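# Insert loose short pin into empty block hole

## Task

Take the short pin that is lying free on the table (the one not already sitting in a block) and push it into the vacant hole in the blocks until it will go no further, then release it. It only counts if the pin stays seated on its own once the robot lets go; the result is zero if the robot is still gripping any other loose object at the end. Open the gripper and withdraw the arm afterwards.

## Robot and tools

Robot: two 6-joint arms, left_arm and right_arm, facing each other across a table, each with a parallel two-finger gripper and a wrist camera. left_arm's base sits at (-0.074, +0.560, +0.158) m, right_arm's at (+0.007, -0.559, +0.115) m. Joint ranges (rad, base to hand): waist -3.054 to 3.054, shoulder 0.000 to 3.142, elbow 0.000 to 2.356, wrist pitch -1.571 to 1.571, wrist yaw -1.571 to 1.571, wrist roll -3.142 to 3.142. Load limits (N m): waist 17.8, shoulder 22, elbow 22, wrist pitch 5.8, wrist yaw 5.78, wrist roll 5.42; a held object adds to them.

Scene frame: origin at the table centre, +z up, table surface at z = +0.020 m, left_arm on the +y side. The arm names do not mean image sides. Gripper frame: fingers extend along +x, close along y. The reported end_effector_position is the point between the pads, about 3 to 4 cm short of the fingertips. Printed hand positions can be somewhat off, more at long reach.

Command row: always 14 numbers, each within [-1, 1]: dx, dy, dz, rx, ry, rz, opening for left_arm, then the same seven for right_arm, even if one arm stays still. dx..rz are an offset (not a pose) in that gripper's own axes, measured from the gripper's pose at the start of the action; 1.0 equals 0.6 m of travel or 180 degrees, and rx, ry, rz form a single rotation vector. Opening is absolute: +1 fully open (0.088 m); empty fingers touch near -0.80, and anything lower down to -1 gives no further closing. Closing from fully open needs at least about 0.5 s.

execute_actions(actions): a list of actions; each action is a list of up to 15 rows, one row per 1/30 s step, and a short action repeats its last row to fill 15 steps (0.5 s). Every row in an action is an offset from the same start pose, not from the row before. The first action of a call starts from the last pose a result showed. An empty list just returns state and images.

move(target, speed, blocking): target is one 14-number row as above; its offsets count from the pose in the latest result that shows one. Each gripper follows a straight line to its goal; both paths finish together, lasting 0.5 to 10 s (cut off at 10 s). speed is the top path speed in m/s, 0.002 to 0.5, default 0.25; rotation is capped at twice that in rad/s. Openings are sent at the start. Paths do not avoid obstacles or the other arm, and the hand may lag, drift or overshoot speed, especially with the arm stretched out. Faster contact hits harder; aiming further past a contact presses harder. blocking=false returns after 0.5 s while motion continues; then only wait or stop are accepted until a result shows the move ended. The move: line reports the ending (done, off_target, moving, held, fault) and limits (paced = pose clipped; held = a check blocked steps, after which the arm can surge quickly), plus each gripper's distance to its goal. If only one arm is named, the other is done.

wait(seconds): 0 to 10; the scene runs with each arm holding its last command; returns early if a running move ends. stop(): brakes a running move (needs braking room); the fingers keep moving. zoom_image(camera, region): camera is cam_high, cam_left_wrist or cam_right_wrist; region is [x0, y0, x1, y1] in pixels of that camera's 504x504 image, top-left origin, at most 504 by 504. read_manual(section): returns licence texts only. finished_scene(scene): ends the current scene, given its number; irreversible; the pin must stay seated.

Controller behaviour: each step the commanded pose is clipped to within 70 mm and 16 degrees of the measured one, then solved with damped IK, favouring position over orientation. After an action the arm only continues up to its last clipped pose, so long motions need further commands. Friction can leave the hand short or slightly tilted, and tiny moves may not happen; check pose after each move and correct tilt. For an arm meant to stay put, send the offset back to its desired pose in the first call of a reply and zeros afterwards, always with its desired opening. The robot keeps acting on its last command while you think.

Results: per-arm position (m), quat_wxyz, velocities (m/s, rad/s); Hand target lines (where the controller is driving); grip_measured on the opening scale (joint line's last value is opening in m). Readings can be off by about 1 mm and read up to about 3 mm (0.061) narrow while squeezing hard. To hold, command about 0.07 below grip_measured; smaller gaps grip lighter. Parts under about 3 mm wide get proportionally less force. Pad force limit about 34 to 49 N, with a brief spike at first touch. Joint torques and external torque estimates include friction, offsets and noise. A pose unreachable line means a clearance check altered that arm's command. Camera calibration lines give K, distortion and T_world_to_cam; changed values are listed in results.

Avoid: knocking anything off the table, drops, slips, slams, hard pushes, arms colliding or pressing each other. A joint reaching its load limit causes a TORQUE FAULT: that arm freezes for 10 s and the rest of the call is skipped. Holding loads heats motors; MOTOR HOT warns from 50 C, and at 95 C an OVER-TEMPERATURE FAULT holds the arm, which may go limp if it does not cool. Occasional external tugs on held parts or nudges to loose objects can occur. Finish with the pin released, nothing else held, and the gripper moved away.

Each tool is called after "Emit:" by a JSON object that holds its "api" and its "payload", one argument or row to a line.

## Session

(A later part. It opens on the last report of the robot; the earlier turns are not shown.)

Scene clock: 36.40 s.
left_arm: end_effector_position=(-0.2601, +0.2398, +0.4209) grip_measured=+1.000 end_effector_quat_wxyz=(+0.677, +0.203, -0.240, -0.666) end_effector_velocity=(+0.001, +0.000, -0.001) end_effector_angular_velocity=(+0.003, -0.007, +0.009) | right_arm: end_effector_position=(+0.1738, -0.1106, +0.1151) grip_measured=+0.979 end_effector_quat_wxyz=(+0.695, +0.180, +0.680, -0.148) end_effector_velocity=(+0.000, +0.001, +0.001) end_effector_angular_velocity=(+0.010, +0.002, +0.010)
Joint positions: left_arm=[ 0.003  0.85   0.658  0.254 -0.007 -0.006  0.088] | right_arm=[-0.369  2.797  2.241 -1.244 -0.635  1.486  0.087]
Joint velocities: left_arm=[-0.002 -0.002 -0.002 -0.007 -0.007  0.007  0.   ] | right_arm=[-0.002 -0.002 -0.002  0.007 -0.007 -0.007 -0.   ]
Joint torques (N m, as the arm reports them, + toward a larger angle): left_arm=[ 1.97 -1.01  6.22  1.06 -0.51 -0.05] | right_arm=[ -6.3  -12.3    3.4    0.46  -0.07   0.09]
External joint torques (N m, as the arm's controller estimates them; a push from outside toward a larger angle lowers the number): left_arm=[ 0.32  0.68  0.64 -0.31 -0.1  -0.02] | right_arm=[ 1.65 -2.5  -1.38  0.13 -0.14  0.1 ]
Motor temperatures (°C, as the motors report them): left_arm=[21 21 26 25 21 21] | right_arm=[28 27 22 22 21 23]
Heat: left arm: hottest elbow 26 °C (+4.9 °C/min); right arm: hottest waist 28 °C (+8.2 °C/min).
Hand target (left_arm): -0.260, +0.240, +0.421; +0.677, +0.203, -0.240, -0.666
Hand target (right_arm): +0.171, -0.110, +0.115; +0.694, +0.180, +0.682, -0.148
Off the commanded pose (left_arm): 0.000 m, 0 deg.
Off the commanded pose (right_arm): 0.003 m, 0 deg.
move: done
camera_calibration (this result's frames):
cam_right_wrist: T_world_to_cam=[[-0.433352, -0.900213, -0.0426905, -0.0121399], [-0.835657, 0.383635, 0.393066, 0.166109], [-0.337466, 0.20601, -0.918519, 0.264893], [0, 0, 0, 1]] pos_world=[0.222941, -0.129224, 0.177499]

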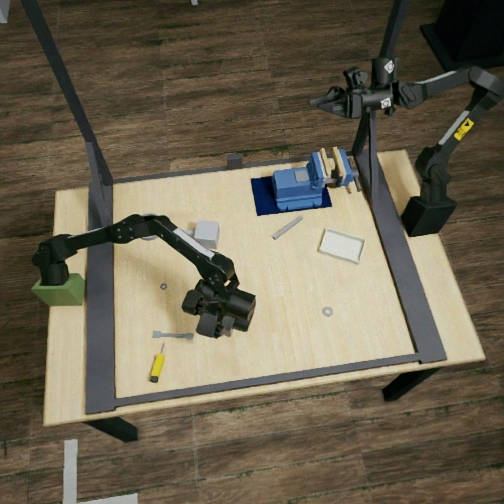

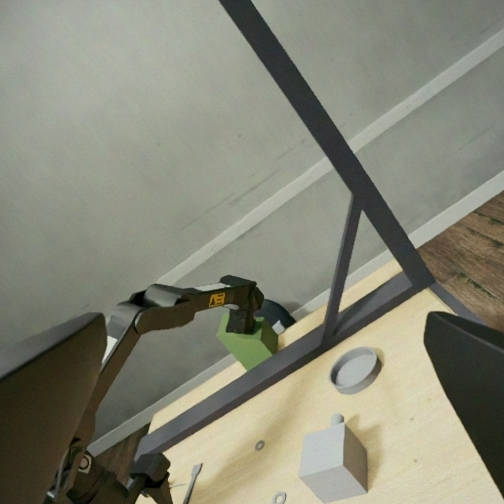

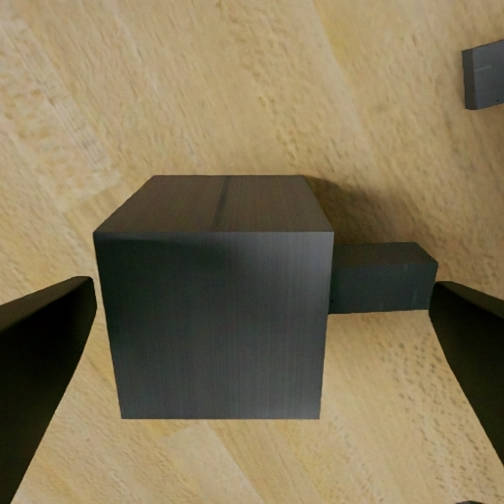

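Emit:
{"api": "move", "payload": {
  "target": [0,0,0,0,0,0,1,0,-0.025,-0.005,0,0,-0.016,1],
  "speed": 0.02
}}

Emit:
{"api": "move", "payload": {
  "target": [0,0,0,0,0,0,1,0.022,-0.002,-0.003,0,0,0,1],
  "speed": 0.02
}}

Scene clock: 38.00 s.
left_arm: end_effector_position=(-0.2601, +0.2398, +0.4209) grip_measured=+1.000 end_effector_quat_wxyz=(+0.677, +0.203, -0.240, -0.666) end_effector_velocity=(+0.003, +0.000, -0.004) end_effector_angular_velocity=(+0.015, +0.023, +0.016) | right_arm: end_effector_position=(+0.1704, -0.1197, +0.1170) grip_measured=+0.980 end_effector_quat_wxyz=(+0.692, +0.171, +0.683, -0.159) end_effector_velocity=(-0.002, -0.001, +0.002) end_effector_angular_velocity=(+0.001, +0.009, +0.001)
Joint positions: left_arm=[ 0.003  0.85   0.658  0.254 -0.007 -0.006  0.088] | right_arm=[-0.375  2.784  2.219 -1.276 -0.631  1.458  0.087]
Joint velocities: left_arm=[-0.002 -0.002 -0.002 -0.022 -0.007 -0.022  0.   ] | right_arm=[-0.002 -0.007 -0.007 -0.007 -0.007 -0.007 -0.   ]
Joint torques (N m, as the arm reports them, + toward a larger angle): left_arm=[ 1.97 -1.02  6.19  1.06 -0.51 -0.05] | right_arm=[ -5.78 -12.29   2.72  -0.54   0.07  -0.1 ]
External joint torques (N m, as the arm's controller estimates them; a push from outside toward a larger angle lowers the number): left_arm=[ 0.32  0.61  0.66 -0.3  -0.1  -0.02] | right_arm=[ 2.16 -2.62 -1.97 -0.81  0.   -0.1 ]
Motor temperatures (°C, as the motors report them): left_arm=[21 21 26 25 21 21] | right_arm=[28 27 22 22 21 23]
Heat: left arm: hottest elbow 26 °C (+4.7 °C/min); right arm: hottest waist 28 °C (+7.9 °C/min).
Hand target (left_arm): -0.260, +0.240, +0.421; +0.677, +0.203, -0.240, -0.666
Hand target (right_arm): +0.164, -0.122, +0.114; +0.691, +0.163, +0.685, -0.165
Off the commanded pose (left_arm): 0.000 m, 0 deg.
Off the commanded pose (right_arm): 0.007 m, 1 deg.
move: done
camera_calibration (this result's frames):
cam_right_wrist: T_world_to_cam=[[-0.434661, -0.900499, -0.013053, -0.0249489], [-0.829637, 0.394734, 0.394826, 0.166125], [-0.350388, 0.182445, -0.918663, 0.26686], [0, 0, 0, 1]] pos_world=[0.220484, -0.136729, 0.179238]

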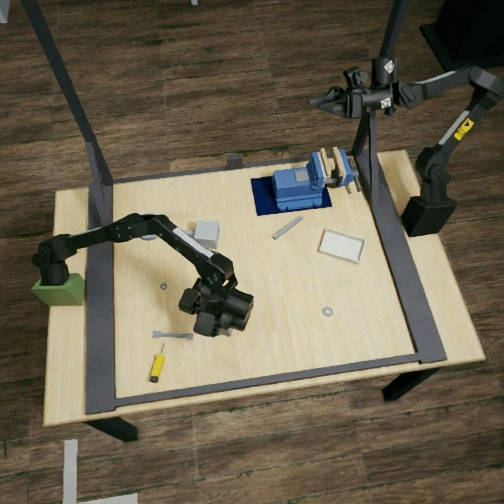

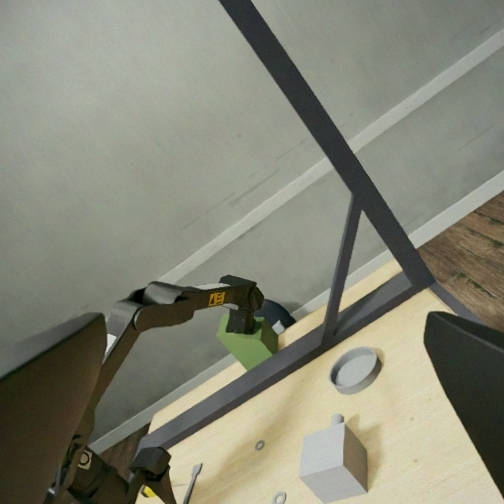

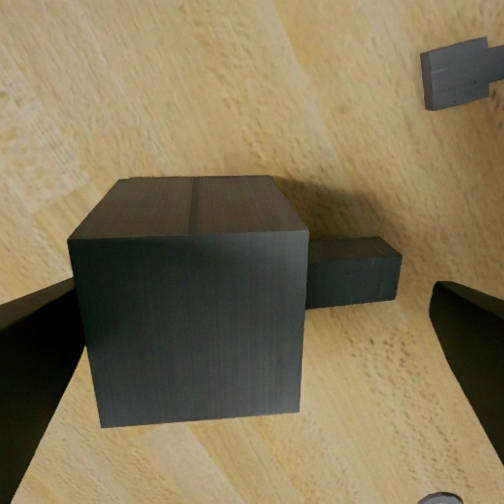

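Scene clock: 38.93 s.
left_arm: end_effector_position=(-0.2601, +0.2398, +0.4209) grip_measured=+1.000 end_effector_quat_wxyz=(+0.677, +0.203, -0.240, -0.666) end_effector_velocity=(+0.002, -0.001, -0.002) end_effector_angular_velocity=(-0.001, +0.022, +0.004) | right_arm: end_effector_position=(+0.1737, -0.1177, +0.1079) grip_measured=+0.980 end_effector_quat_wxyz=(+0.695, +0.175, +0.681, -0.152) end_effector_velocity=(-0.002, -0.003, +0.001) end_effector_angular_velocity=(-0.003, +0.011, -0.002)
Joint positions: left_arm=[ 0.003  0.85   0.658  0.254 -0.007 -0.006  0.088] | right_arm=[-0.366  2.781  2.181 -1.214 -0.633  1.477  0.087]
Joint velocities: left_arm=[-0.002  0.002 -0.007  0.007 -0.007 -0.022  0.   ] | right_arm=[-0.002 -0.007 -0.012 -0.007 -0.007 -0.007 -0.   ]
Joint torques (N m, as the arm reports them, + toward a larger angle): left_arm=[ 1.93 -1.03  6.2   1.06 -0.51 -0.05] | right_arm=[ -5.79 -11.85   2.77  -0.01  -0.05   0.1 ]
External joint torques (N m, as the arm's controller estimates them; a push from outside toward a larger angle lowers the number): left_arm=[ 0.29  0.59  0.66 -0.3  -0.1  -0.02] | right_arm=[ 2.07 -2.22 -1.91 -0.3  -0.12  0.1 ]
Motor temperatures (°C, as the motors report them): left_arm=[21 21 26 25 21 21] | right_arm=[28 28 22 22 21 23]
Heat: left arm: hottest elbow 26 °C (+4.6 °C/min); right arm: hottest waist 28 °C (+7.7 °C/min).
Hand target (left_arm): -0.260, +0.240, +0.421; +0.677, +0.203, -0.240, -0.666
Hand target (right_arm): +0.169, -0.120, +0.104; +0.692, +0.171, +0.683, -0.159
Off the commanded pose (left_arm): 0.000 m, 0 deg.
Off the commanded pose (right_arm): 0.007 m, 1 deg.
move: done
camera_calibration (this result's frames):
cam_right_wrist: T_world_to_cam=[[-0.431517, -0.901628, -0.0293337, -0.0208282], [-0.83469, 0.386725, 0.392092, 0.171867], [-0.342176, 0.193679, -0.919458, 0.259206], [0, 0, 0, 1]] pos_world=[0.223162, -0.135447, 0.170331]

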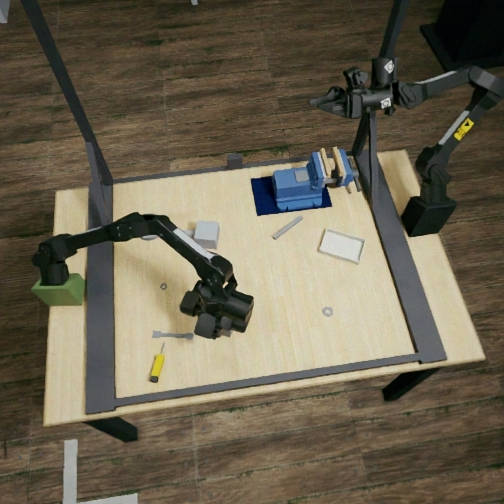

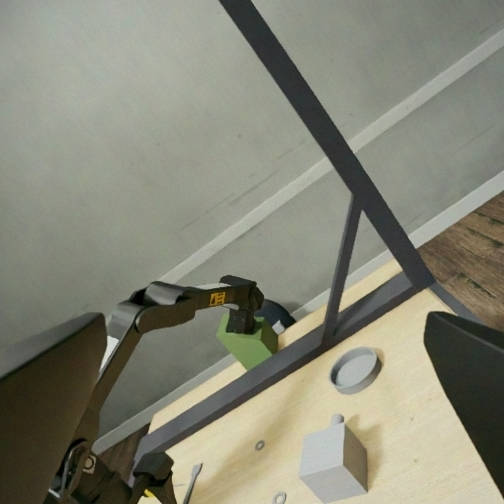

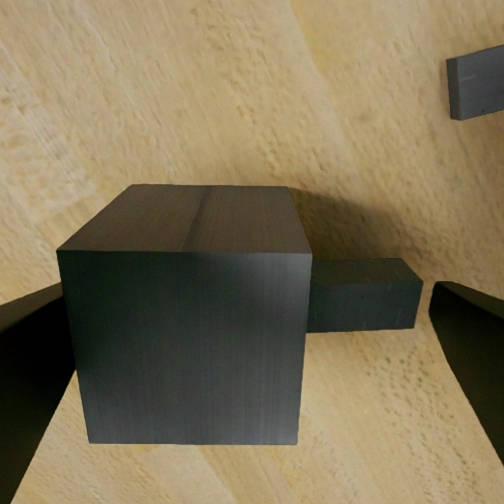

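Emit:
{"api": "move", "payload": {
  "target": [0,0,0,0,0,0,1,0.04,-0.014,-0.012,0,0,-0.016,1],
  "speed": 0.02
}}

Scene clock: 40.53 s.
left_arm: end_effector_position=(-0.2601, +0.2398, +0.4209) grip_measured=+1.000 end_effector_quat_wxyz=(+0.677, +0.203, -0.240, -0.666) end_effector_velocity=(+0.003, +0.000, -0.000) end_effector_angular_velocity=(+0.000, +0.008, +0.012) | right_arm: end_effector_position=(+0.1675, -0.1150, +0.0987) grip_measured=+0.980 end_effector_quat_wxyz=(+0.697, +0.168, +0.681, -0.152) end_effector_velocity=(+0.000, -0.002, +0.003) end_effector_angular_velocity=(+0.003, +0.008, +0.012)
Joint positions: left_arm=[ 0.003  0.85   0.658  0.254 -0.007 -0.006  0.088] | right_arm=[-0.342  2.781  2.169 -1.196 -0.633  1.488  0.087]
Joint velocities: left_arm=[ 0.002 -0.002 -0.002 -0.007 -0.007 -0.007  0.   ] | right_arm=[-0.007 -0.002 -0.002 -0.007 -0.007 -0.022 -0.   ]
Joint torques (N m, as the arm reports them, + toward a larger angle): left_arm=[ 1.95 -1.04  6.2   1.05 -0.51 -0.05] | right_arm=[-5.22 -9.02  2.59 -0.14 -0.13  0.07]
External joint torques (N m, as the arm's controller estimates them; a push from outside toward a larger angle lowers the number): left_arm=[ 0.29  0.61  0.64 -0.31 -0.09 -0.03] | right_arm=[ 2.78  0.72 -2.11 -0.43 -0.21  0.07]
Motor temperatures (°C, as the motors report them): left_arm=[21 21 26 25 21 21] | right_arm=[28 28 22 22 21 23]
Heat: left arm: hottest elbow 26 °C (+4.4 °C/min); right arm: hottest waist 28 °C (+7.4 °C/min).
Hand target (left_arm): -0.260, +0.240, +0.421; +0.677, +0.203, -0.240, -0.666
Hand target (right_arm): +0.164, -0.121, +0.084; +0.691, +0.158, +0.685, -0.170
Off the commanded pose (left_arm): 0.000 m, 0 deg.
Off the commanded pose (right_arm): 0.017 m, 2 deg.
move: off_target (right_arm)
camera_calibration (this result's frames):
cam_right_wrist: T_world_to_cam=[[-0.421196, -0.906743, -0.0202519, -0.0245585], [-0.839336, 0.381229, 0.38753, 0.169845], [-0.343669, 0.180224, -0.921635, 0.247066], [0, 0, 0, 1]] pos_world=[0.217122, -0.131545, 0.161387]

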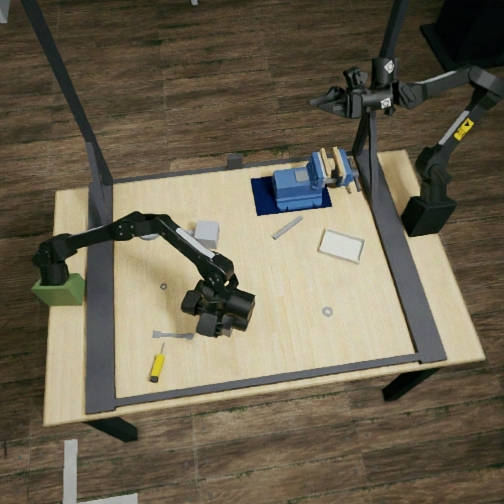

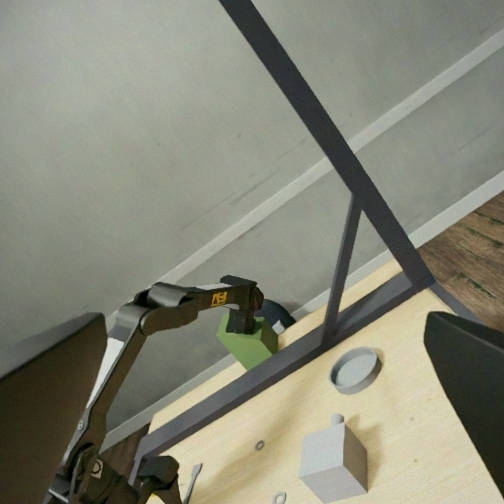

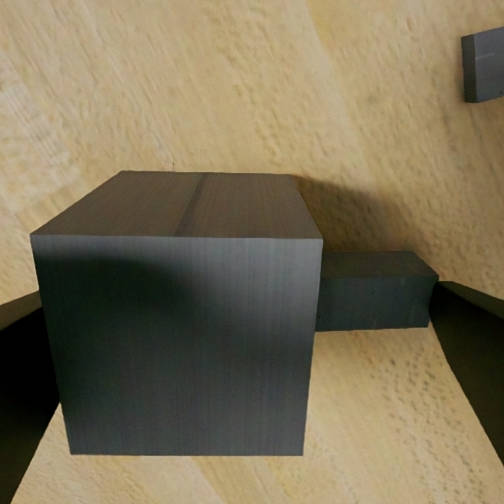

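Emit:
{"api": "move", "payload": {
  "target": [0,0,0,0,0,0,1,-0.012,-0.04,0,0,0,-0.012,1],
  "speed": 0.02
}}

Emit:
{"api": "move", "payload": {
  "target": [0,0,0,0,0,0,1,0.035,-0.03,-0.004,0,0,0,1],
  "speed": 0.02
}}

Scene clock: 42.20 s.
left_arm: end_effector_position=(-0.2601, +0.2398, +0.4209) grip_measured=+1.000 end_effector_quat_wxyz=(+0.677, +0.203, -0.240, -0.666) end_effector_velocity=(+0.000, -0.000, -0.000) end_effector_angular_velocity=(-0.005, +0.022, +0.001) | right_arm: end_effector_position=(+0.1614, -0.1299, +0.1139) grip_measured=+0.980 end_effector_quat_wxyz=(+0.696, +0.165, +0.683, -0.149) end_effector_velocity=(-0.000, -0.000, +0.004) end_effector_angular_velocity=(+0.013, +0.002, +0.021)
Joint positions: left_arm=[ 0.003  0.85   0.658  0.254 -0.007 -0.006  0.088] | right_arm=[-0.367  2.699  2.062 -1.19  -0.63   1.45   0.087]
Joint velocities: left_arm=[-0.002  0.002 -0.002  0.007 -0.007 -0.022  0.   ] | right_arm=[-0.007 -0.012 -0.012  0.007 -0.007 -0.022 -0.   ]
Joint torques (N m, as the arm reports them, + toward a larger angle): left_arm=[ 1.96 -1.03  6.18  1.05 -0.52 -0.06] | right_arm=[ -5.31 -10.62   2.14  -0.6    0.2   -0.09]
External joint torques (N m, as the arm's controller estimates them; a push from outside toward a larger angle lowers the number): left_arm=[ 0.31  0.55  0.66 -0.3  -0.1  -0.03] | right_arm=[ 2.35 -1.26 -2.58 -0.9   0.13 -0.09]
Motor temperatures (°C, as the motors report them): left_arm=[21 21 26 25 21 21] | right_arm=[28 28 22 22 21 23]
Heat: left arm: hottest elbow 26 °C (+4.3 °C/min); right arm: hottest waist 28 °C (+7.1 °C/min).
Hand target (left_arm): -0.260, +0.240, +0.421; +0.677, +0.203, -0.240, -0.666
Hand target (right_arm): +0.157, -0.137, +0.106; +0.694, +0.155, +0.684, -0.165
Off the commanded pose (left_arm): 0.000 m, 0 deg.
Off the commanded pose (right_arm): 0.012 m, 2 deg.
move: off_target (right_arm)
camera_calibration (this result's frames):
cam_right_wrist: T_world_to_cam=[[-0.414611, -0.909799, -0.0190554, -0.0418653], [-0.840725, 0.374951, 0.390632, 0.163581], [-0.348252, 0.177981, -0.92035, 0.261962], [0, 0, 0, 1]] pos_world=[0.211398, -0.146048, 0.176399]

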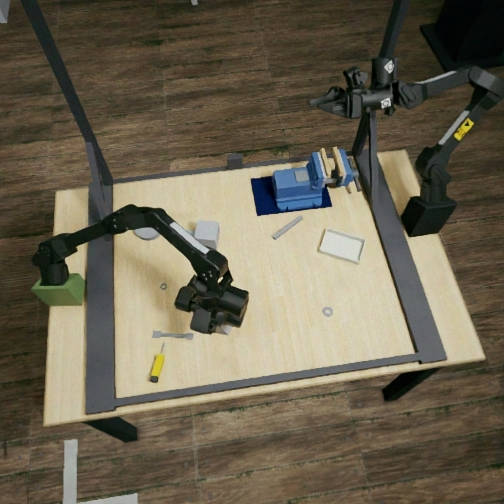

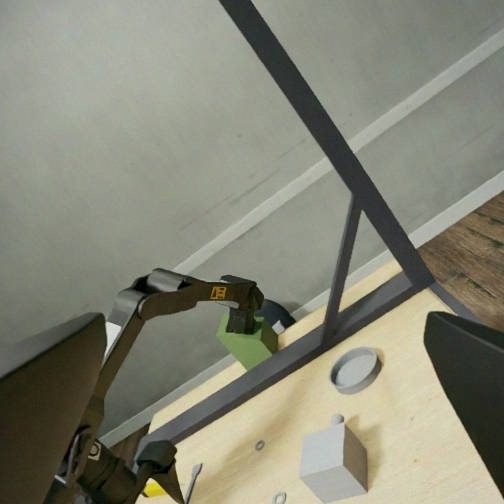

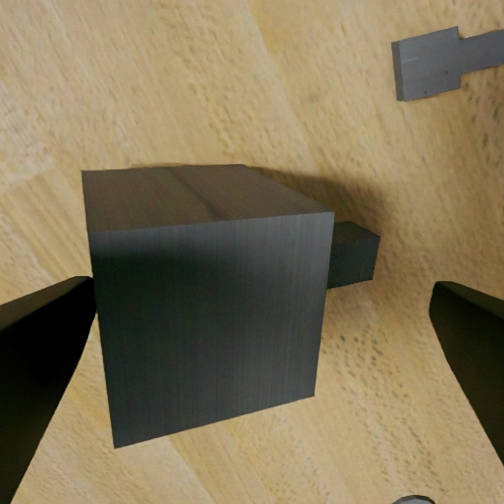

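Scene clock: 43.80 s.
left_arm: end_effector_position=(-0.2601, +0.2398, +0.4209) grip_measured=+1.000 end_effector_quat_wxyz=(+0.677, +0.203, -0.240, -0.666) end_effector_velocity=(+0.003, +0.000, -0.004) end_effector_angular_velocity=(+0.015, +0.023, +0.016) | right_arm: end_effector_position=(+0.1604, -0.1362, +0.1087) grip_measured=+0.980 end_effector_quat_wxyz=(+0.702, +0.179, +0.677, -0.128) end_effector_velocity=(-0.001, +0.000, +0.002) end_effector_angular_velocity=(+0.023, +0.012, +0.025)
Joint positions: left_arm=[ 0.003  0.85   0.658  0.254 -0.007 -0.006  0.088] | right_arm=[-0.365  2.618  1.891 -1.033 -0.631  1.481  0.087]
Joint velocities: left_arm=[-0.002 -0.002 -0.002 -0.022 -0.007 -0.022  0.   ] | right_arm=[-0.007 -0.012 -0.022  0.022 -0.022 -0.022 -0.   ]
Joint torques (N m, as the arm reports them, + toward a larger angle): left_arm=[ 1.95 -1.02  6.16  1.05 -0.51 -0.04] | right_arm=[-4.28 -9.35  1.64 -0.65 -0.09  0.05]
External joint torques (N m, as the arm's controller estimates them; a push from outside toward a larger angle lowers the number): left_arm=[ 0.3   0.58  0.66 -0.29 -0.09 -0.01] | right_arm=[ 3.22 -0.37 -3.08 -1.03 -0.16  0.06]
Motor temperatures (°C, as the motors report them): left_arm=[21 21 26 25 21 21] | right_arm=[29 28 22 22 21 23]
Heat: left arm: hottest elbow 26 °C (+4.1 °C/min); right arm: hottest waist 29 °C (+8.2 °C/min).
Hand target (left_arm): -0.260, +0.240, +0.421; +0.677, +0.203, -0.240, -0.666
Hand target (right_arm): +0.152, -0.145, +0.093; +0.696, +0.165, +0.683, -0.150
Off the commanded pose (left_arm): 0.000 m, 0 deg.
Off the commanded pose (right_arm): 0.020 m, 3 deg.
move: off_target (right_arm)
camera_calibration (this result's frames):
cam_right_wrist: T_world_to_cam=[[-0.403331, -0.912224, -0.0719103, -0.044576], [-0.855413, 0.34797, 0.383646, 0.16661], [-0.324949, 0.21625, -0.920676, 0.259422], [0, 0, 0, 1]] pos_world=[0.20884, -0.154738, 0.171719]

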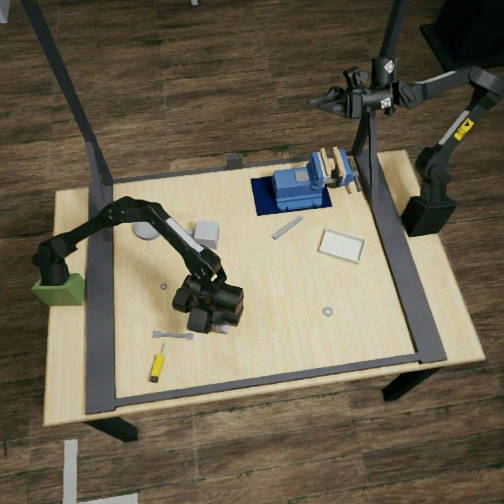

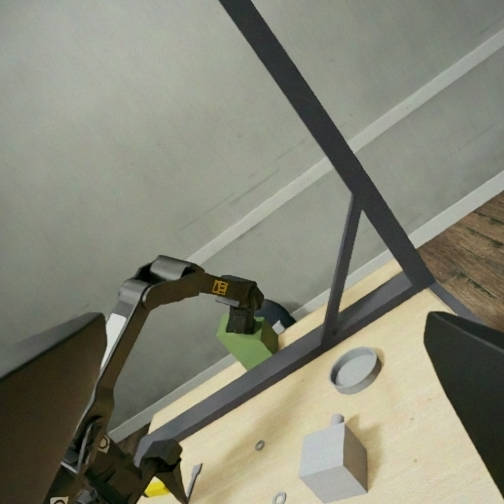

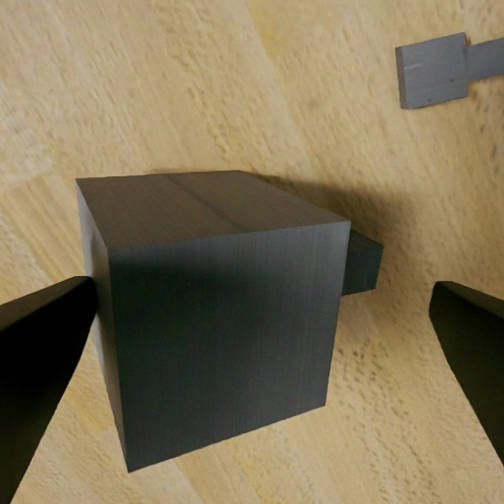

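Emit:
{"api": "move", "payload": {
  "target": [0,0,0,0,0,0,1,0,0.04,0,0,0,-0.02,1],
  "speed": 0.02
}}

Scene clock: 45.70 s.
left_arm: end_effector_position=(-0.2601, +0.2398, +0.4209) grip_measured=+1.000 end_effector_quat_wxyz=(+0.677, +0.203, -0.240, -0.666) end_effector_velocity=(+0.002, +0.001, +0.002) end_effector_angular_velocity=(-0.010, +0.008, +0.017) | right_arm: end_effector_position=(+0.1680, -0.1127, +0.1167) grip_measured=+0.980 end_effector_quat_wxyz=(+0.698, +0.162, +0.683, -0.144) end_effector_velocity=(-0.002, -0.001, +0.002) end_effector_angular_velocity=(-0.005, +0.032, -0.017)
Joint positions: left_arm=[ 0.003  0.85   0.658  0.254 -0.007 -0.006  0.088] | right_arm=[-0.364  2.79   2.245 -1.274 -0.63   1.445  0.087]
Joint velocities: left_arm=[-0.002 -0.002  0.002 -0.007 -0.022 -0.007  0.   ] | right_arm=[-0.007  0.022  0.042 -0.051 -0.022 -0.007 -0.   ]
Joint torques (N m, as the arm reports them, + toward a larger angle): left_arm=[ 1.96 -1.04  6.16  1.05 -0.51 -0.05] | right_arm=[-6.32 -9.11  4.73  0.11  0.18 -0.06]
External joint torques (N m, as the arm's controller estimates them; a push from outside toward a larger angle lowers the number): left_arm=[ 0.31  0.63  0.56 -0.32 -0.09 -0.03] | right_arm=[ 1.7   0.63  0.03 -0.15  0.11 -0.06]
Motor temperatures (°C, as the motors report them): left_arm=[21 21 26 25 21 21] | right_arm=[29 28 22 22 21 23]
Heat: left arm: hottest elbow 26 °C (+3.9 °C/min); right arm: hottest waist 29 °C (+7.9 °C/min).
Hand target (left_arm): -0.260, +0.240, +0.421; +0.677, +0.203, -0.240, -0.666
Hand target (right_arm): +0.171, -0.114, +0.111; +0.698, +0.158, +0.683, -0.150
Off the commanded pose (left_arm): 0.000 m, 0 deg.
Off the commanded pose (right_arm): 0.007 m, 1 deg.
move: done
camera_calibration (this result's frames):
cam_right_wrist: T_world_to_cam=[[-0.403031, -0.914884, -0.023519, -0.0254789], [-0.846761, 0.363024, 0.388856, 0.161452], [-0.347221, 0.176636, -0.920998, 0.263534], [0, 0, 0, 1]] pos_world=[0.217947, -0.128471, 0.179333]

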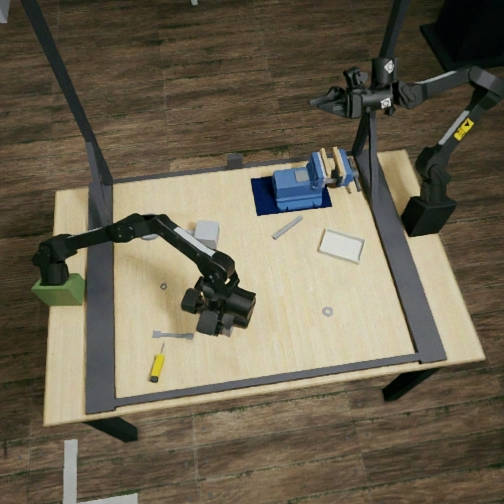

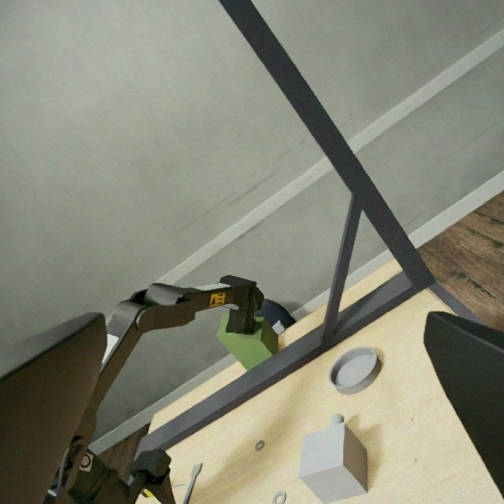

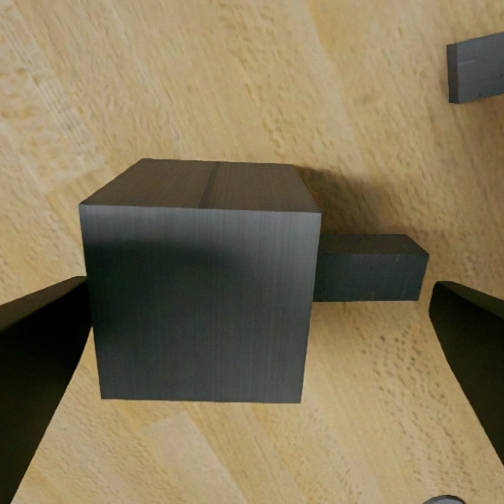

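Emit:
{"api": "move", "payload": {
  "target": [0,0,0,0,0,0,1,0,0,-0.035,-0.012,0,-0.008,1],
  "speed": 0.04
}}

Emit:
{"api": "move", "payload": {
  "target": [0,0,0,0,0,0,1,0.065,0,-0.004,0,0,-0.006,1],
  "speed": 0.04
}}

Emit:
{"api": "move", "payload": {
  "target": [0,0,0,0,0,0,1,0.008,-0.025,0,0,0,-0.006,1],
  "speed": 0.02
}}

Scene clock: 46.77 s.
left_arm: end_effector_position=(-0.2601, +0.2398, +0.4209) grip_measured=+1.000 end_effector_quat_wxyz=(+0.677, +0.203, -0.240, -0.666) end_effector_velocity=(+0.000, +0.000, -0.003) end_effector_angular_velocity=(+0.020, +0.022, +0.001) | right_arm: end_effector_position=(+0.1497, -0.1043, +0.1190) grip_measured=+0.980 end_effector_quat_wxyz=(+0.700, +0.143, +0.686, -0.139) end_effector_velocity=(-0.003, -0.003, +0.003) end_effector_angular_velocity=(+0.001, +0.027, +0.003)
Joint positions: left_arm=[ 0.003  0.85   0.658  0.254 -0.007 -0.006  0.088] | right_arm=[-0.333  2.792  2.306 -1.335 -0.632  1.434  0.087]
Joint velocities: left_arm=[-0.002 -0.002  0.002 -0.022  0.007 -0.022  0.   ] | right_arm=[-0.007 -0.002 -0.002 -0.022 -0.022 -0.022 -0.   ]
Joint torques (N m, as the arm reports them, + toward a larger angle): left_arm=[ 1.92 -1.    6.17  1.05 -0.51 -0.04] | right_arm=[ -6.43 -10.27   4.8    0.11  -0.07  -0.06]
External joint torques (N m, as the arm's controller estimates them; a push from outside toward a larger angle lowers the number): left_arm=[ 0.28  0.65  0.61 -0.31 -0.1  -0.02] | right_arm=[ 1.81 -0.52  0.13 -0.15 -0.15 -0.06]
Motor temperatures (°C, as the motors report them): left_arm=[21 21 26 25 21 21] | right_arm=[29 29 22 22 21 23]
Heat: left arm: hottest elbow 26 °C (+3.8 °C/min); right arm: hottest waist 29 °C (+7.7 °C/min).
Hand target (left_arm): -0.260, +0.240, +0.421; +0.677, +0.203, -0.240, -0.666
Hand target (right_arm): +0.149, -0.104, +0.116; +0.699, +0.140, +0.687, -0.139
Off the commanded pose (left_arm): 0.000 m, 0 deg.
Off the commanded pose (right_arm): 0.003 m, 0 deg.
move: done
camera_calibration (this result's frames):
cam_right_wrist: T_world_to_cam=[[-0.371893, -0.928272, -0.00271511, -0.0336627], [-0.856908, 0.342175, 0.385519, 0.141802], [-0.356937, 0.145699, -0.922696, 0.256259], [0, 0, 0, 1]] pos_world=[0.200461, -0.117106, 0.18169]

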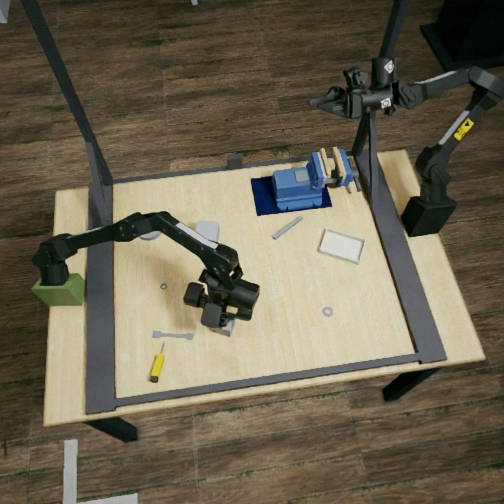

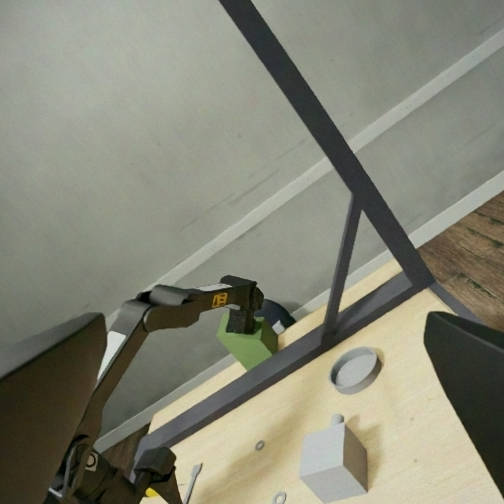

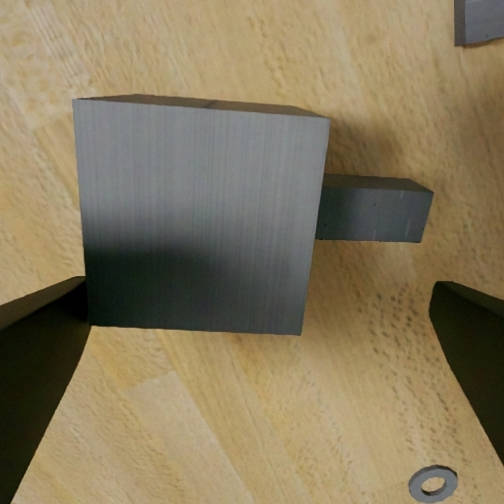

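Scene clock: 48.10 s.
left_arm: end_effector_position=(-0.2601, +0.2398, +0.4209) grip_measured=+1.000 end_effector_quat_wxyz=(+0.677, +0.203, -0.240, -0.666) end_effector_velocity=(+0.005, -0.001, -0.003) end_effector_angular_velocity=(+0.008, +0.023, +0.017) | right_arm: end_effector_position=(+0.1460, -0.0993, +0.0891) grip_measured=+0.980 end_effector_quat_wxyz=(+0.703, +0.138, +0.685, -0.135) end_effector_velocity=(-0.001, -0.005, -0.001) end_effector_angular_velocity=(-0.014, +0.016, -0.011)
Joint positions: left_arm=[ 0.003  0.85   0.658  0.254 -0.007 -0.006  0.088] | right_arm=[-0.286  2.797  2.236 -1.225 -0.638  1.479  0.087]
Joint velocities: left_arm=[ 0.002  0.002 -0.007 -0.007 -0.007 -0.022  0.   ] | right_arm=[-0.002  0.002 -0.002 -0.022 -0.007 -0.007  0.   ]
Joint torques (N m, as the arm reports them, + toward a larger angle): left_arm=[ 1.95 -1.02  6.17  1.06 -0.51 -0.05] | right_arm=[-6.48 -9.17  3.25  0.39 -0.07  0.1 ]
External joint torques (N m, as the arm's controller estimates them; a push from outside toward a larger angle lowers the number): left_arm=[ 0.3   0.6   0.64 -0.29 -0.1  -0.02] | right_arm=[ 1.68  0.51 -1.3   0.15 -0.15  0.1 ]
Motor temperatures (°C, as the motors report them): left_arm=[21 21 26 25 21 21] | right_arm=[29 29 22 22 21 23]
Heat: left arm: hottest elbow 26 °C (+3.7 °C/min); right arm: hottest waist 29 °C (+7.5 °C/min).
Hand target (left_arm): -0.260, +0.240, +0.421; +0.677, +0.203, -0.240, -0.666
Hand target (right_arm): +0.148, -0.104, +0.080; +0.699, +0.136, +0.687, -0.146
Off the commanded pose (left_arm): 0.000 m, 0 deg.
Off the commanded pose (right_arm): 0.010 m, 1 deg.
move: off_target (right_arm)
camera_calibration (this result's frames):
cam_right_wrist: T_world_to_cam=[[-0.360311, -0.932828, -0.00275163, -0.032578], [-0.862894, 0.332175, 0.380887, 0.148704], [-0.354388, 0.139612, -0.924618, 0.22575], [0, 0, 0, 1]] pos_world=[0.196581, -0.111303, 0.152003]

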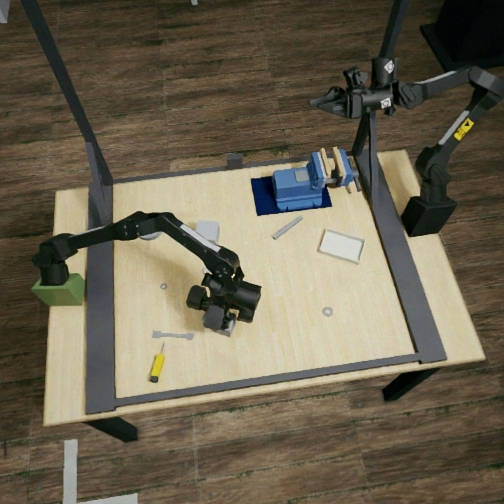

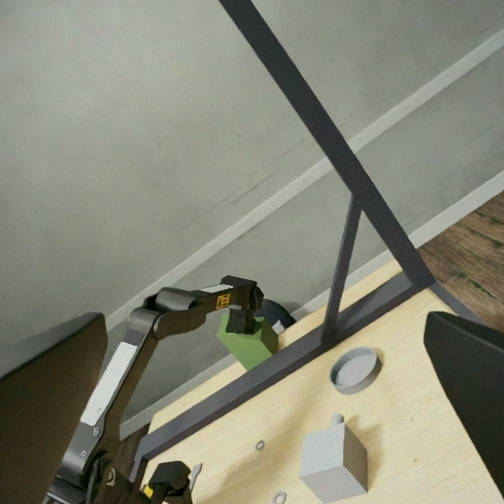

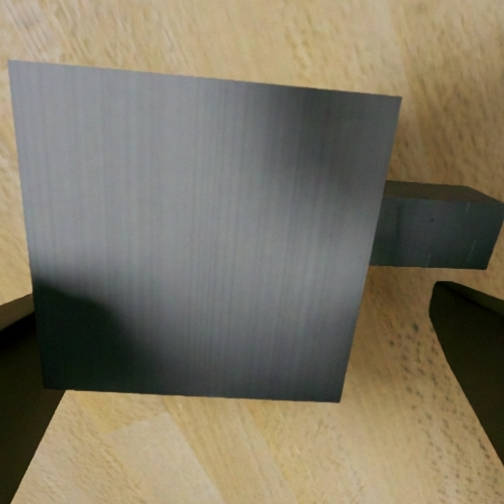

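Scene clock: 49.10 s.
left_arm: end_effector_position=(-0.2601, +0.2398, +0.4209) grip_measured=+1.000 end_effector_quat_wxyz=(+0.677, +0.203, -0.240, -0.666) end_effector_velocity=(+0.003, +0.001, -0.000) end_effector_angular_velocity=(-0.006, +0.009, +0.020) | right_arm: end_effector_position=(+0.1437, -0.1113, +0.0842) grip_measured=+0.980 end_effector_quat_wxyz=(+0.701, +0.135, +0.686, -0.140) end_effector_velocity=(-0.003, -0.001, +0.003) end_effector_angular_velocity=(+0.006, +0.006, +0.022)
Joint positions: left_arm=[ 0.003  0.85   0.658  0.254 -0.007 -0.006  0.088] | right_arm=[-0.285  2.751  2.125 -1.176 -0.638  1.471  0.087]
Joint velocities: left_arm=[-0.002 -0.002 -0.002 -0.007 -0.022 -0.007  0.   ] | right_arm=[-0.002 -0.017 -0.022  0.007 -0.007 -0.022 -0.   ]
Joint torques (N m, as the arm reports them, + toward a larger angle): left_arm=[ 1.94 -1.02  6.18  1.06 -0.51 -0.04] | right_arm=[ -6.36 -12.29   2.87  -0.01   0.1   -0.04]
External joint torques (N m, as the arm's controller estimates them; a push from outside toward a larger angle lowers the number): left_arm=[ 0.29  0.59  0.69 -0.28 -0.1  -0.01] | right_arm=[ 1.63 -2.76 -1.66 -0.24  0.03 -0.04]
Motor temperatures (°C, as the motors report them): left_arm=[21 21 26 25 21 21] | right_arm=[29 29 22 22 21 23]
Heat: left arm: hottest elbow 26 °C (+3.7 °C/min); right arm: hottest waist 29 °C (+7.3 °C/min).
Hand target (left_arm): -0.260, +0.240, +0.421; +0.677, +0.203, -0.240, -0.666
Hand target (right_arm): +0.140, -0.113, +0.084; +0.701, +0.132, +0.686, -0.142
Off the commanded pose (left_arm): 0.000 m, 0 deg.
Off the commanded pose (right_arm): 0.004 m, 0 deg.
move: done
camera_calibration (this result's frames):
cam_right_wrist: T_world_to_cam=[[-0.361422, -0.932356, 0.00932563, -0.0454363], [-0.860352, 0.337333, 0.382101, 0.15267], [-0.359399, 0.130076, -0.924074, 0.22167], [0, 0, 0, 1]] pos_world=[0.194596, -0.122697, 0.146928]

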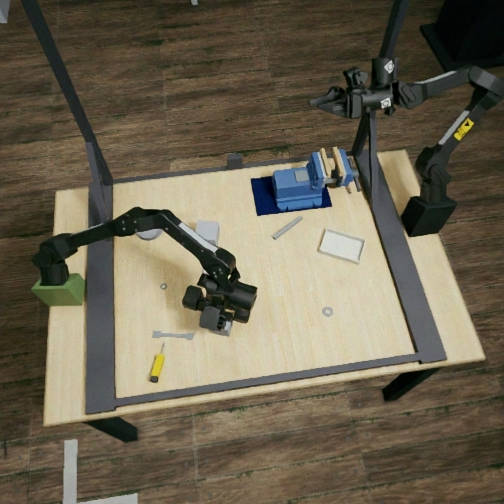

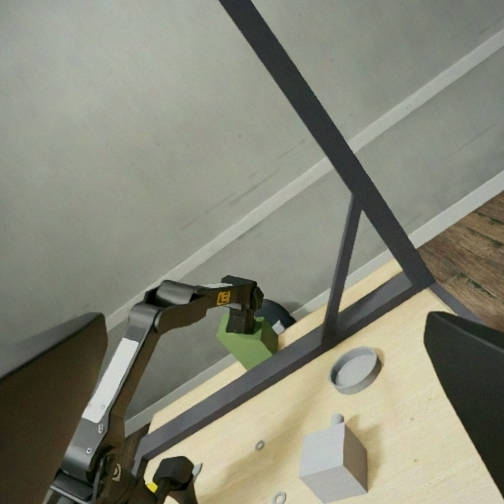

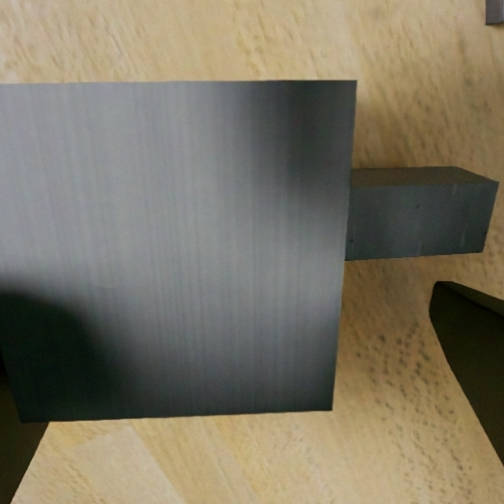

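Emit:
{"api": "move", "payload": {
  "target": [0,0,0,0,0,0,1,-0.09,0.005,0,0,0,0,1],
  "speed": 0.1
}}

Emit:
{"api": "move", "payload": {
  "target": [0.2,0.13,-0.45,-0.108,0.091,0.023,-0.8,0,-0.125,0.033,-0.5,0,0,-0.8]
}}

Scene clock: 50.60 s.
left_arm: end_effector_position=(-0.2601, +0.2398, +0.4209) grip_measured=+1.000 end_effector_quat_wxyz=(+0.677, +0.203, -0.240, -0.666) end_effector_velocity=(+0.000, +0.000, -0.002) end_effector_angular_velocity=(+0.006, +0.008, +0.004) | right_arm: end_effector_position=(+0.1408, -0.1065, +0.1427) grip_measured=+0.980 end_effector_quat_wxyz=(+0.702, +0.138, +0.686, -0.134) end_effector_velocity=(-0.002, +0.003, +0.005) end_effector_angular_velocity=(+0.013, +0.001, +0.028)
Joint positions: left_arm=[ 0.003  0.85   0.658  0.254 -0.007 -0.006  0.088] | right_arm=[-0.351  2.762  2.341 -1.412 -0.626  1.398  0.087]
Joint velocities: left_arm=[-0.007 -0.002 -0.002 -0.007 -0.007 -0.007  0.   ] | right_arm=[-0.002 -0.002  0.017 -0.007 -0.007 -0.022 -0.   ]
Joint torques (N m, as the arm reports them, + toward a larger angle): left_arm=[ 1.94 -1.04  6.19  1.06 -0.51 -0.04] | right_arm=[-6.57 -9.16  4.78  0.1   0.2  -0.07]
External joint torques (N m, as the arm's controller estimates them; a push from outside toward a larger angle lowers the number): left_arm=[ 0.31  0.59  0.61 -0.31 -0.1  -0.02] | right_arm=[ 1.42  0.48  0.12 -0.16  0.13 -0.07]
Motor temperatures (°C, as the motors report them): left_arm=[21 21 26 25 21 21] | right_arm=[30 29 22 22 21 23]
Heat: left arm: hottest elbow 26 °C (+3.6 °C/min); right arm: hottest waist 30 °C (+8.3 °C/min).
Hand target (left_arm): -0.260, +0.240, +0.421; +0.677, +0.203, -0.240, -0.666
Hand target (right_arm): +0.144, -0.108, +0.138; +0.702, +0.135, +0.685, -0.139
Off the commanded pose (left_arm): 0.000 m, 0 deg.
Off the commanded pose (right_arm): 0.006 m, 1 deg.
joint sent to its limit (right arm) — the command would take joint 3 (elbow) past its upper limit, so that joint was sent only as far as its limit.
move: done
camera_calibration (this result's frames):
cam_right_wrist: T_world_to_cam=[[-0.358975, -0.933344, -0.00248252, -0.041272], [-0.862154, 0.330574, 0.383941, 0.125479], [-0.357528, 0.139966, -0.923354, 0.274742], [0, 0, 0, 1]] pos_world=[0.191594, -0.118455, 0.205405]

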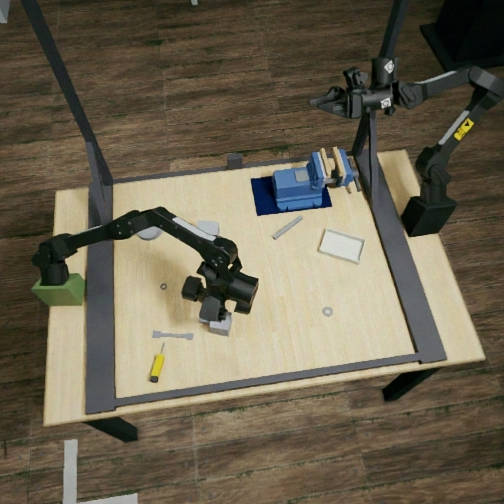

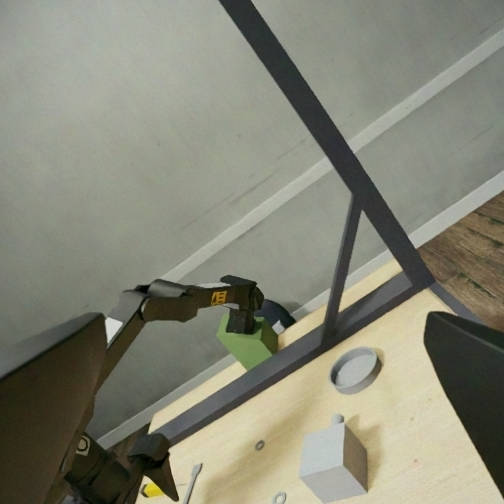

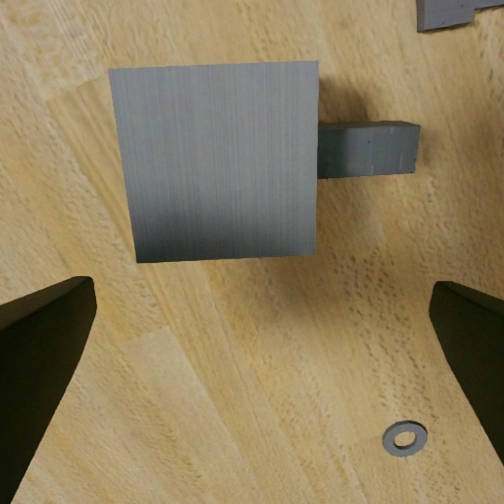

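Scene clock: 54.23 s.
left_arm: end_effector_position=(-0.0363, +0.1127, +0.2549) grip_measured=-0.790 end_effector_quat_wxyz=(+0.752, +0.174, -0.035, -0.635) end_effector_velocity=(+0.006, +0.001, -0.004) end_effector_angular_velocity=(+0.011, +0.026, +0.027) | right_arm: end_effector_position=(+0.1314, -0.1830, +0.1403) grip_measured=-0.798 end_effector_quat_wxyz=(+0.593, -0.396, +0.583, +0.389) end_effector_velocity=(-0.003, +0.000, +0.001) end_effector_angular_velocity=(+0.009, +0.021, +0.016)
Joint positions: left_arm=[ 0.24   2.024  0.664  1.119  0.201 -0.289  0.   ] | right_arm=[-0.411  2.447  1.712 -1.145 -0.612 -0.241  0.   ]
Joint velocities: left_arm=[ 0.002  0.007  0.002 -0.022 -0.007 -0.022  0.   ] | right_arm=[-0.002 -0.002 -0.002 -0.007 -0.022 -0.022  0.   ]
Joint torques (N m, as the arm reports them, + toward a larger angle): left_arm=[ 6.05 -3.6   5.66  1.21 -0.34 -0.13] | right_arm=[ -5.7  -10.73   3.34   0.45   0.11  -0.07]
External joint torques (N m, as the arm's controller estimates them; a push from outside toward a larger angle lowers the number): left_arm=[ 1.3   1.99  1.72 -0.2   0.05 -0.12] | right_arm=[ 1.06 -2.74 -1.34  0.17  0.13 -0.07]
Motor temperatures (°C, as the motors report them): left_arm=[21 21 26 25 21 21] | right_arm=[30 30 22 22 21 23]
Heat: left arm: hottest elbow 26 °C (+3.3 °C/min); right arm: hottest waist 30 °C (+7.7 °C/min).
Hand target (left_arm): -0.034, +0.110, +0.256; +0.752, +0.171, -0.036, -0.635
Hand target (right_arm): +0.130, -0.184, +0.142; +0.594, -0.399, +0.580, +0.390
Off the commanded pose (left_arm): 0.004 m, 1 deg.
Off the commanded pose (right_arm): 0.002 m, 0 deg.
move: done
camera_calibration (this result's frames):
cam_left_wrist: T_world_to_cam=[[-0.938448, -0.128875, -0.320479, 0.0702624], [0.212464, 0.516168, -0.829717, 0.190959], [0.27235, -0.846736, -0.457015, 0.299034], [0, 0, 0, 1]] pos_world=[-0.0560764, 0.163691, 0.317623]
cam_right_wrist: T_world_to_cam=[[0.930973, -0.364363, 0.0229902, -0.185032], [-0.342817, -0.850789, 0.39829, -0.14283], [-0.125562, -0.378679, -0.916971, 0.153689], [0, 0, 0, 1]] pos_world=[0.142593, -0.130738, 0.20207]

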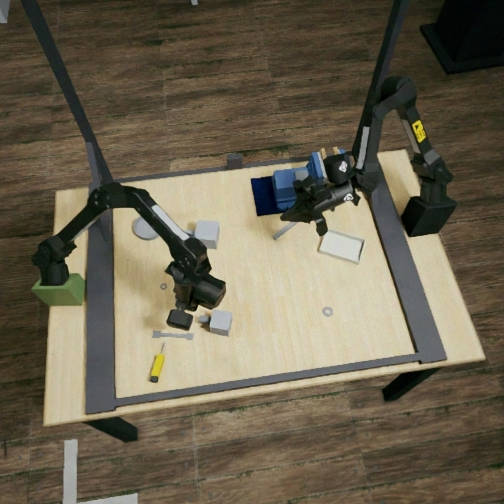

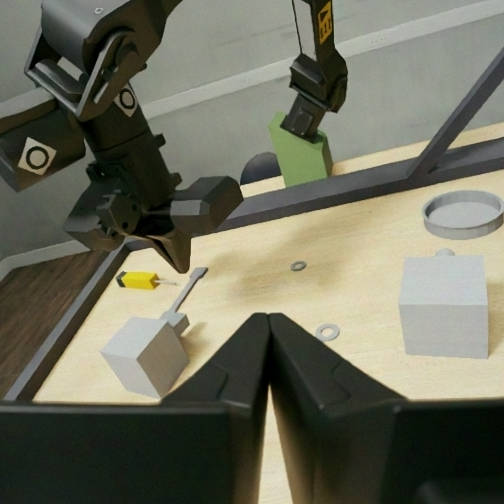

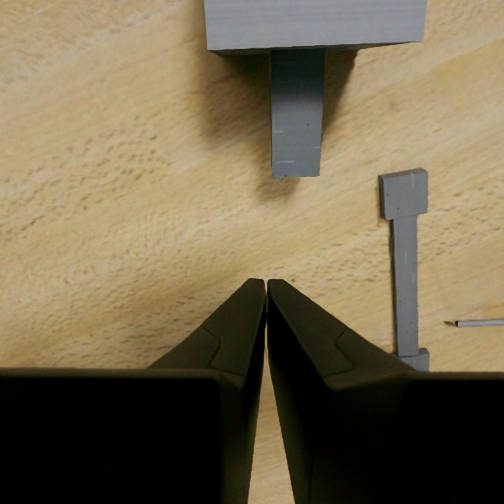

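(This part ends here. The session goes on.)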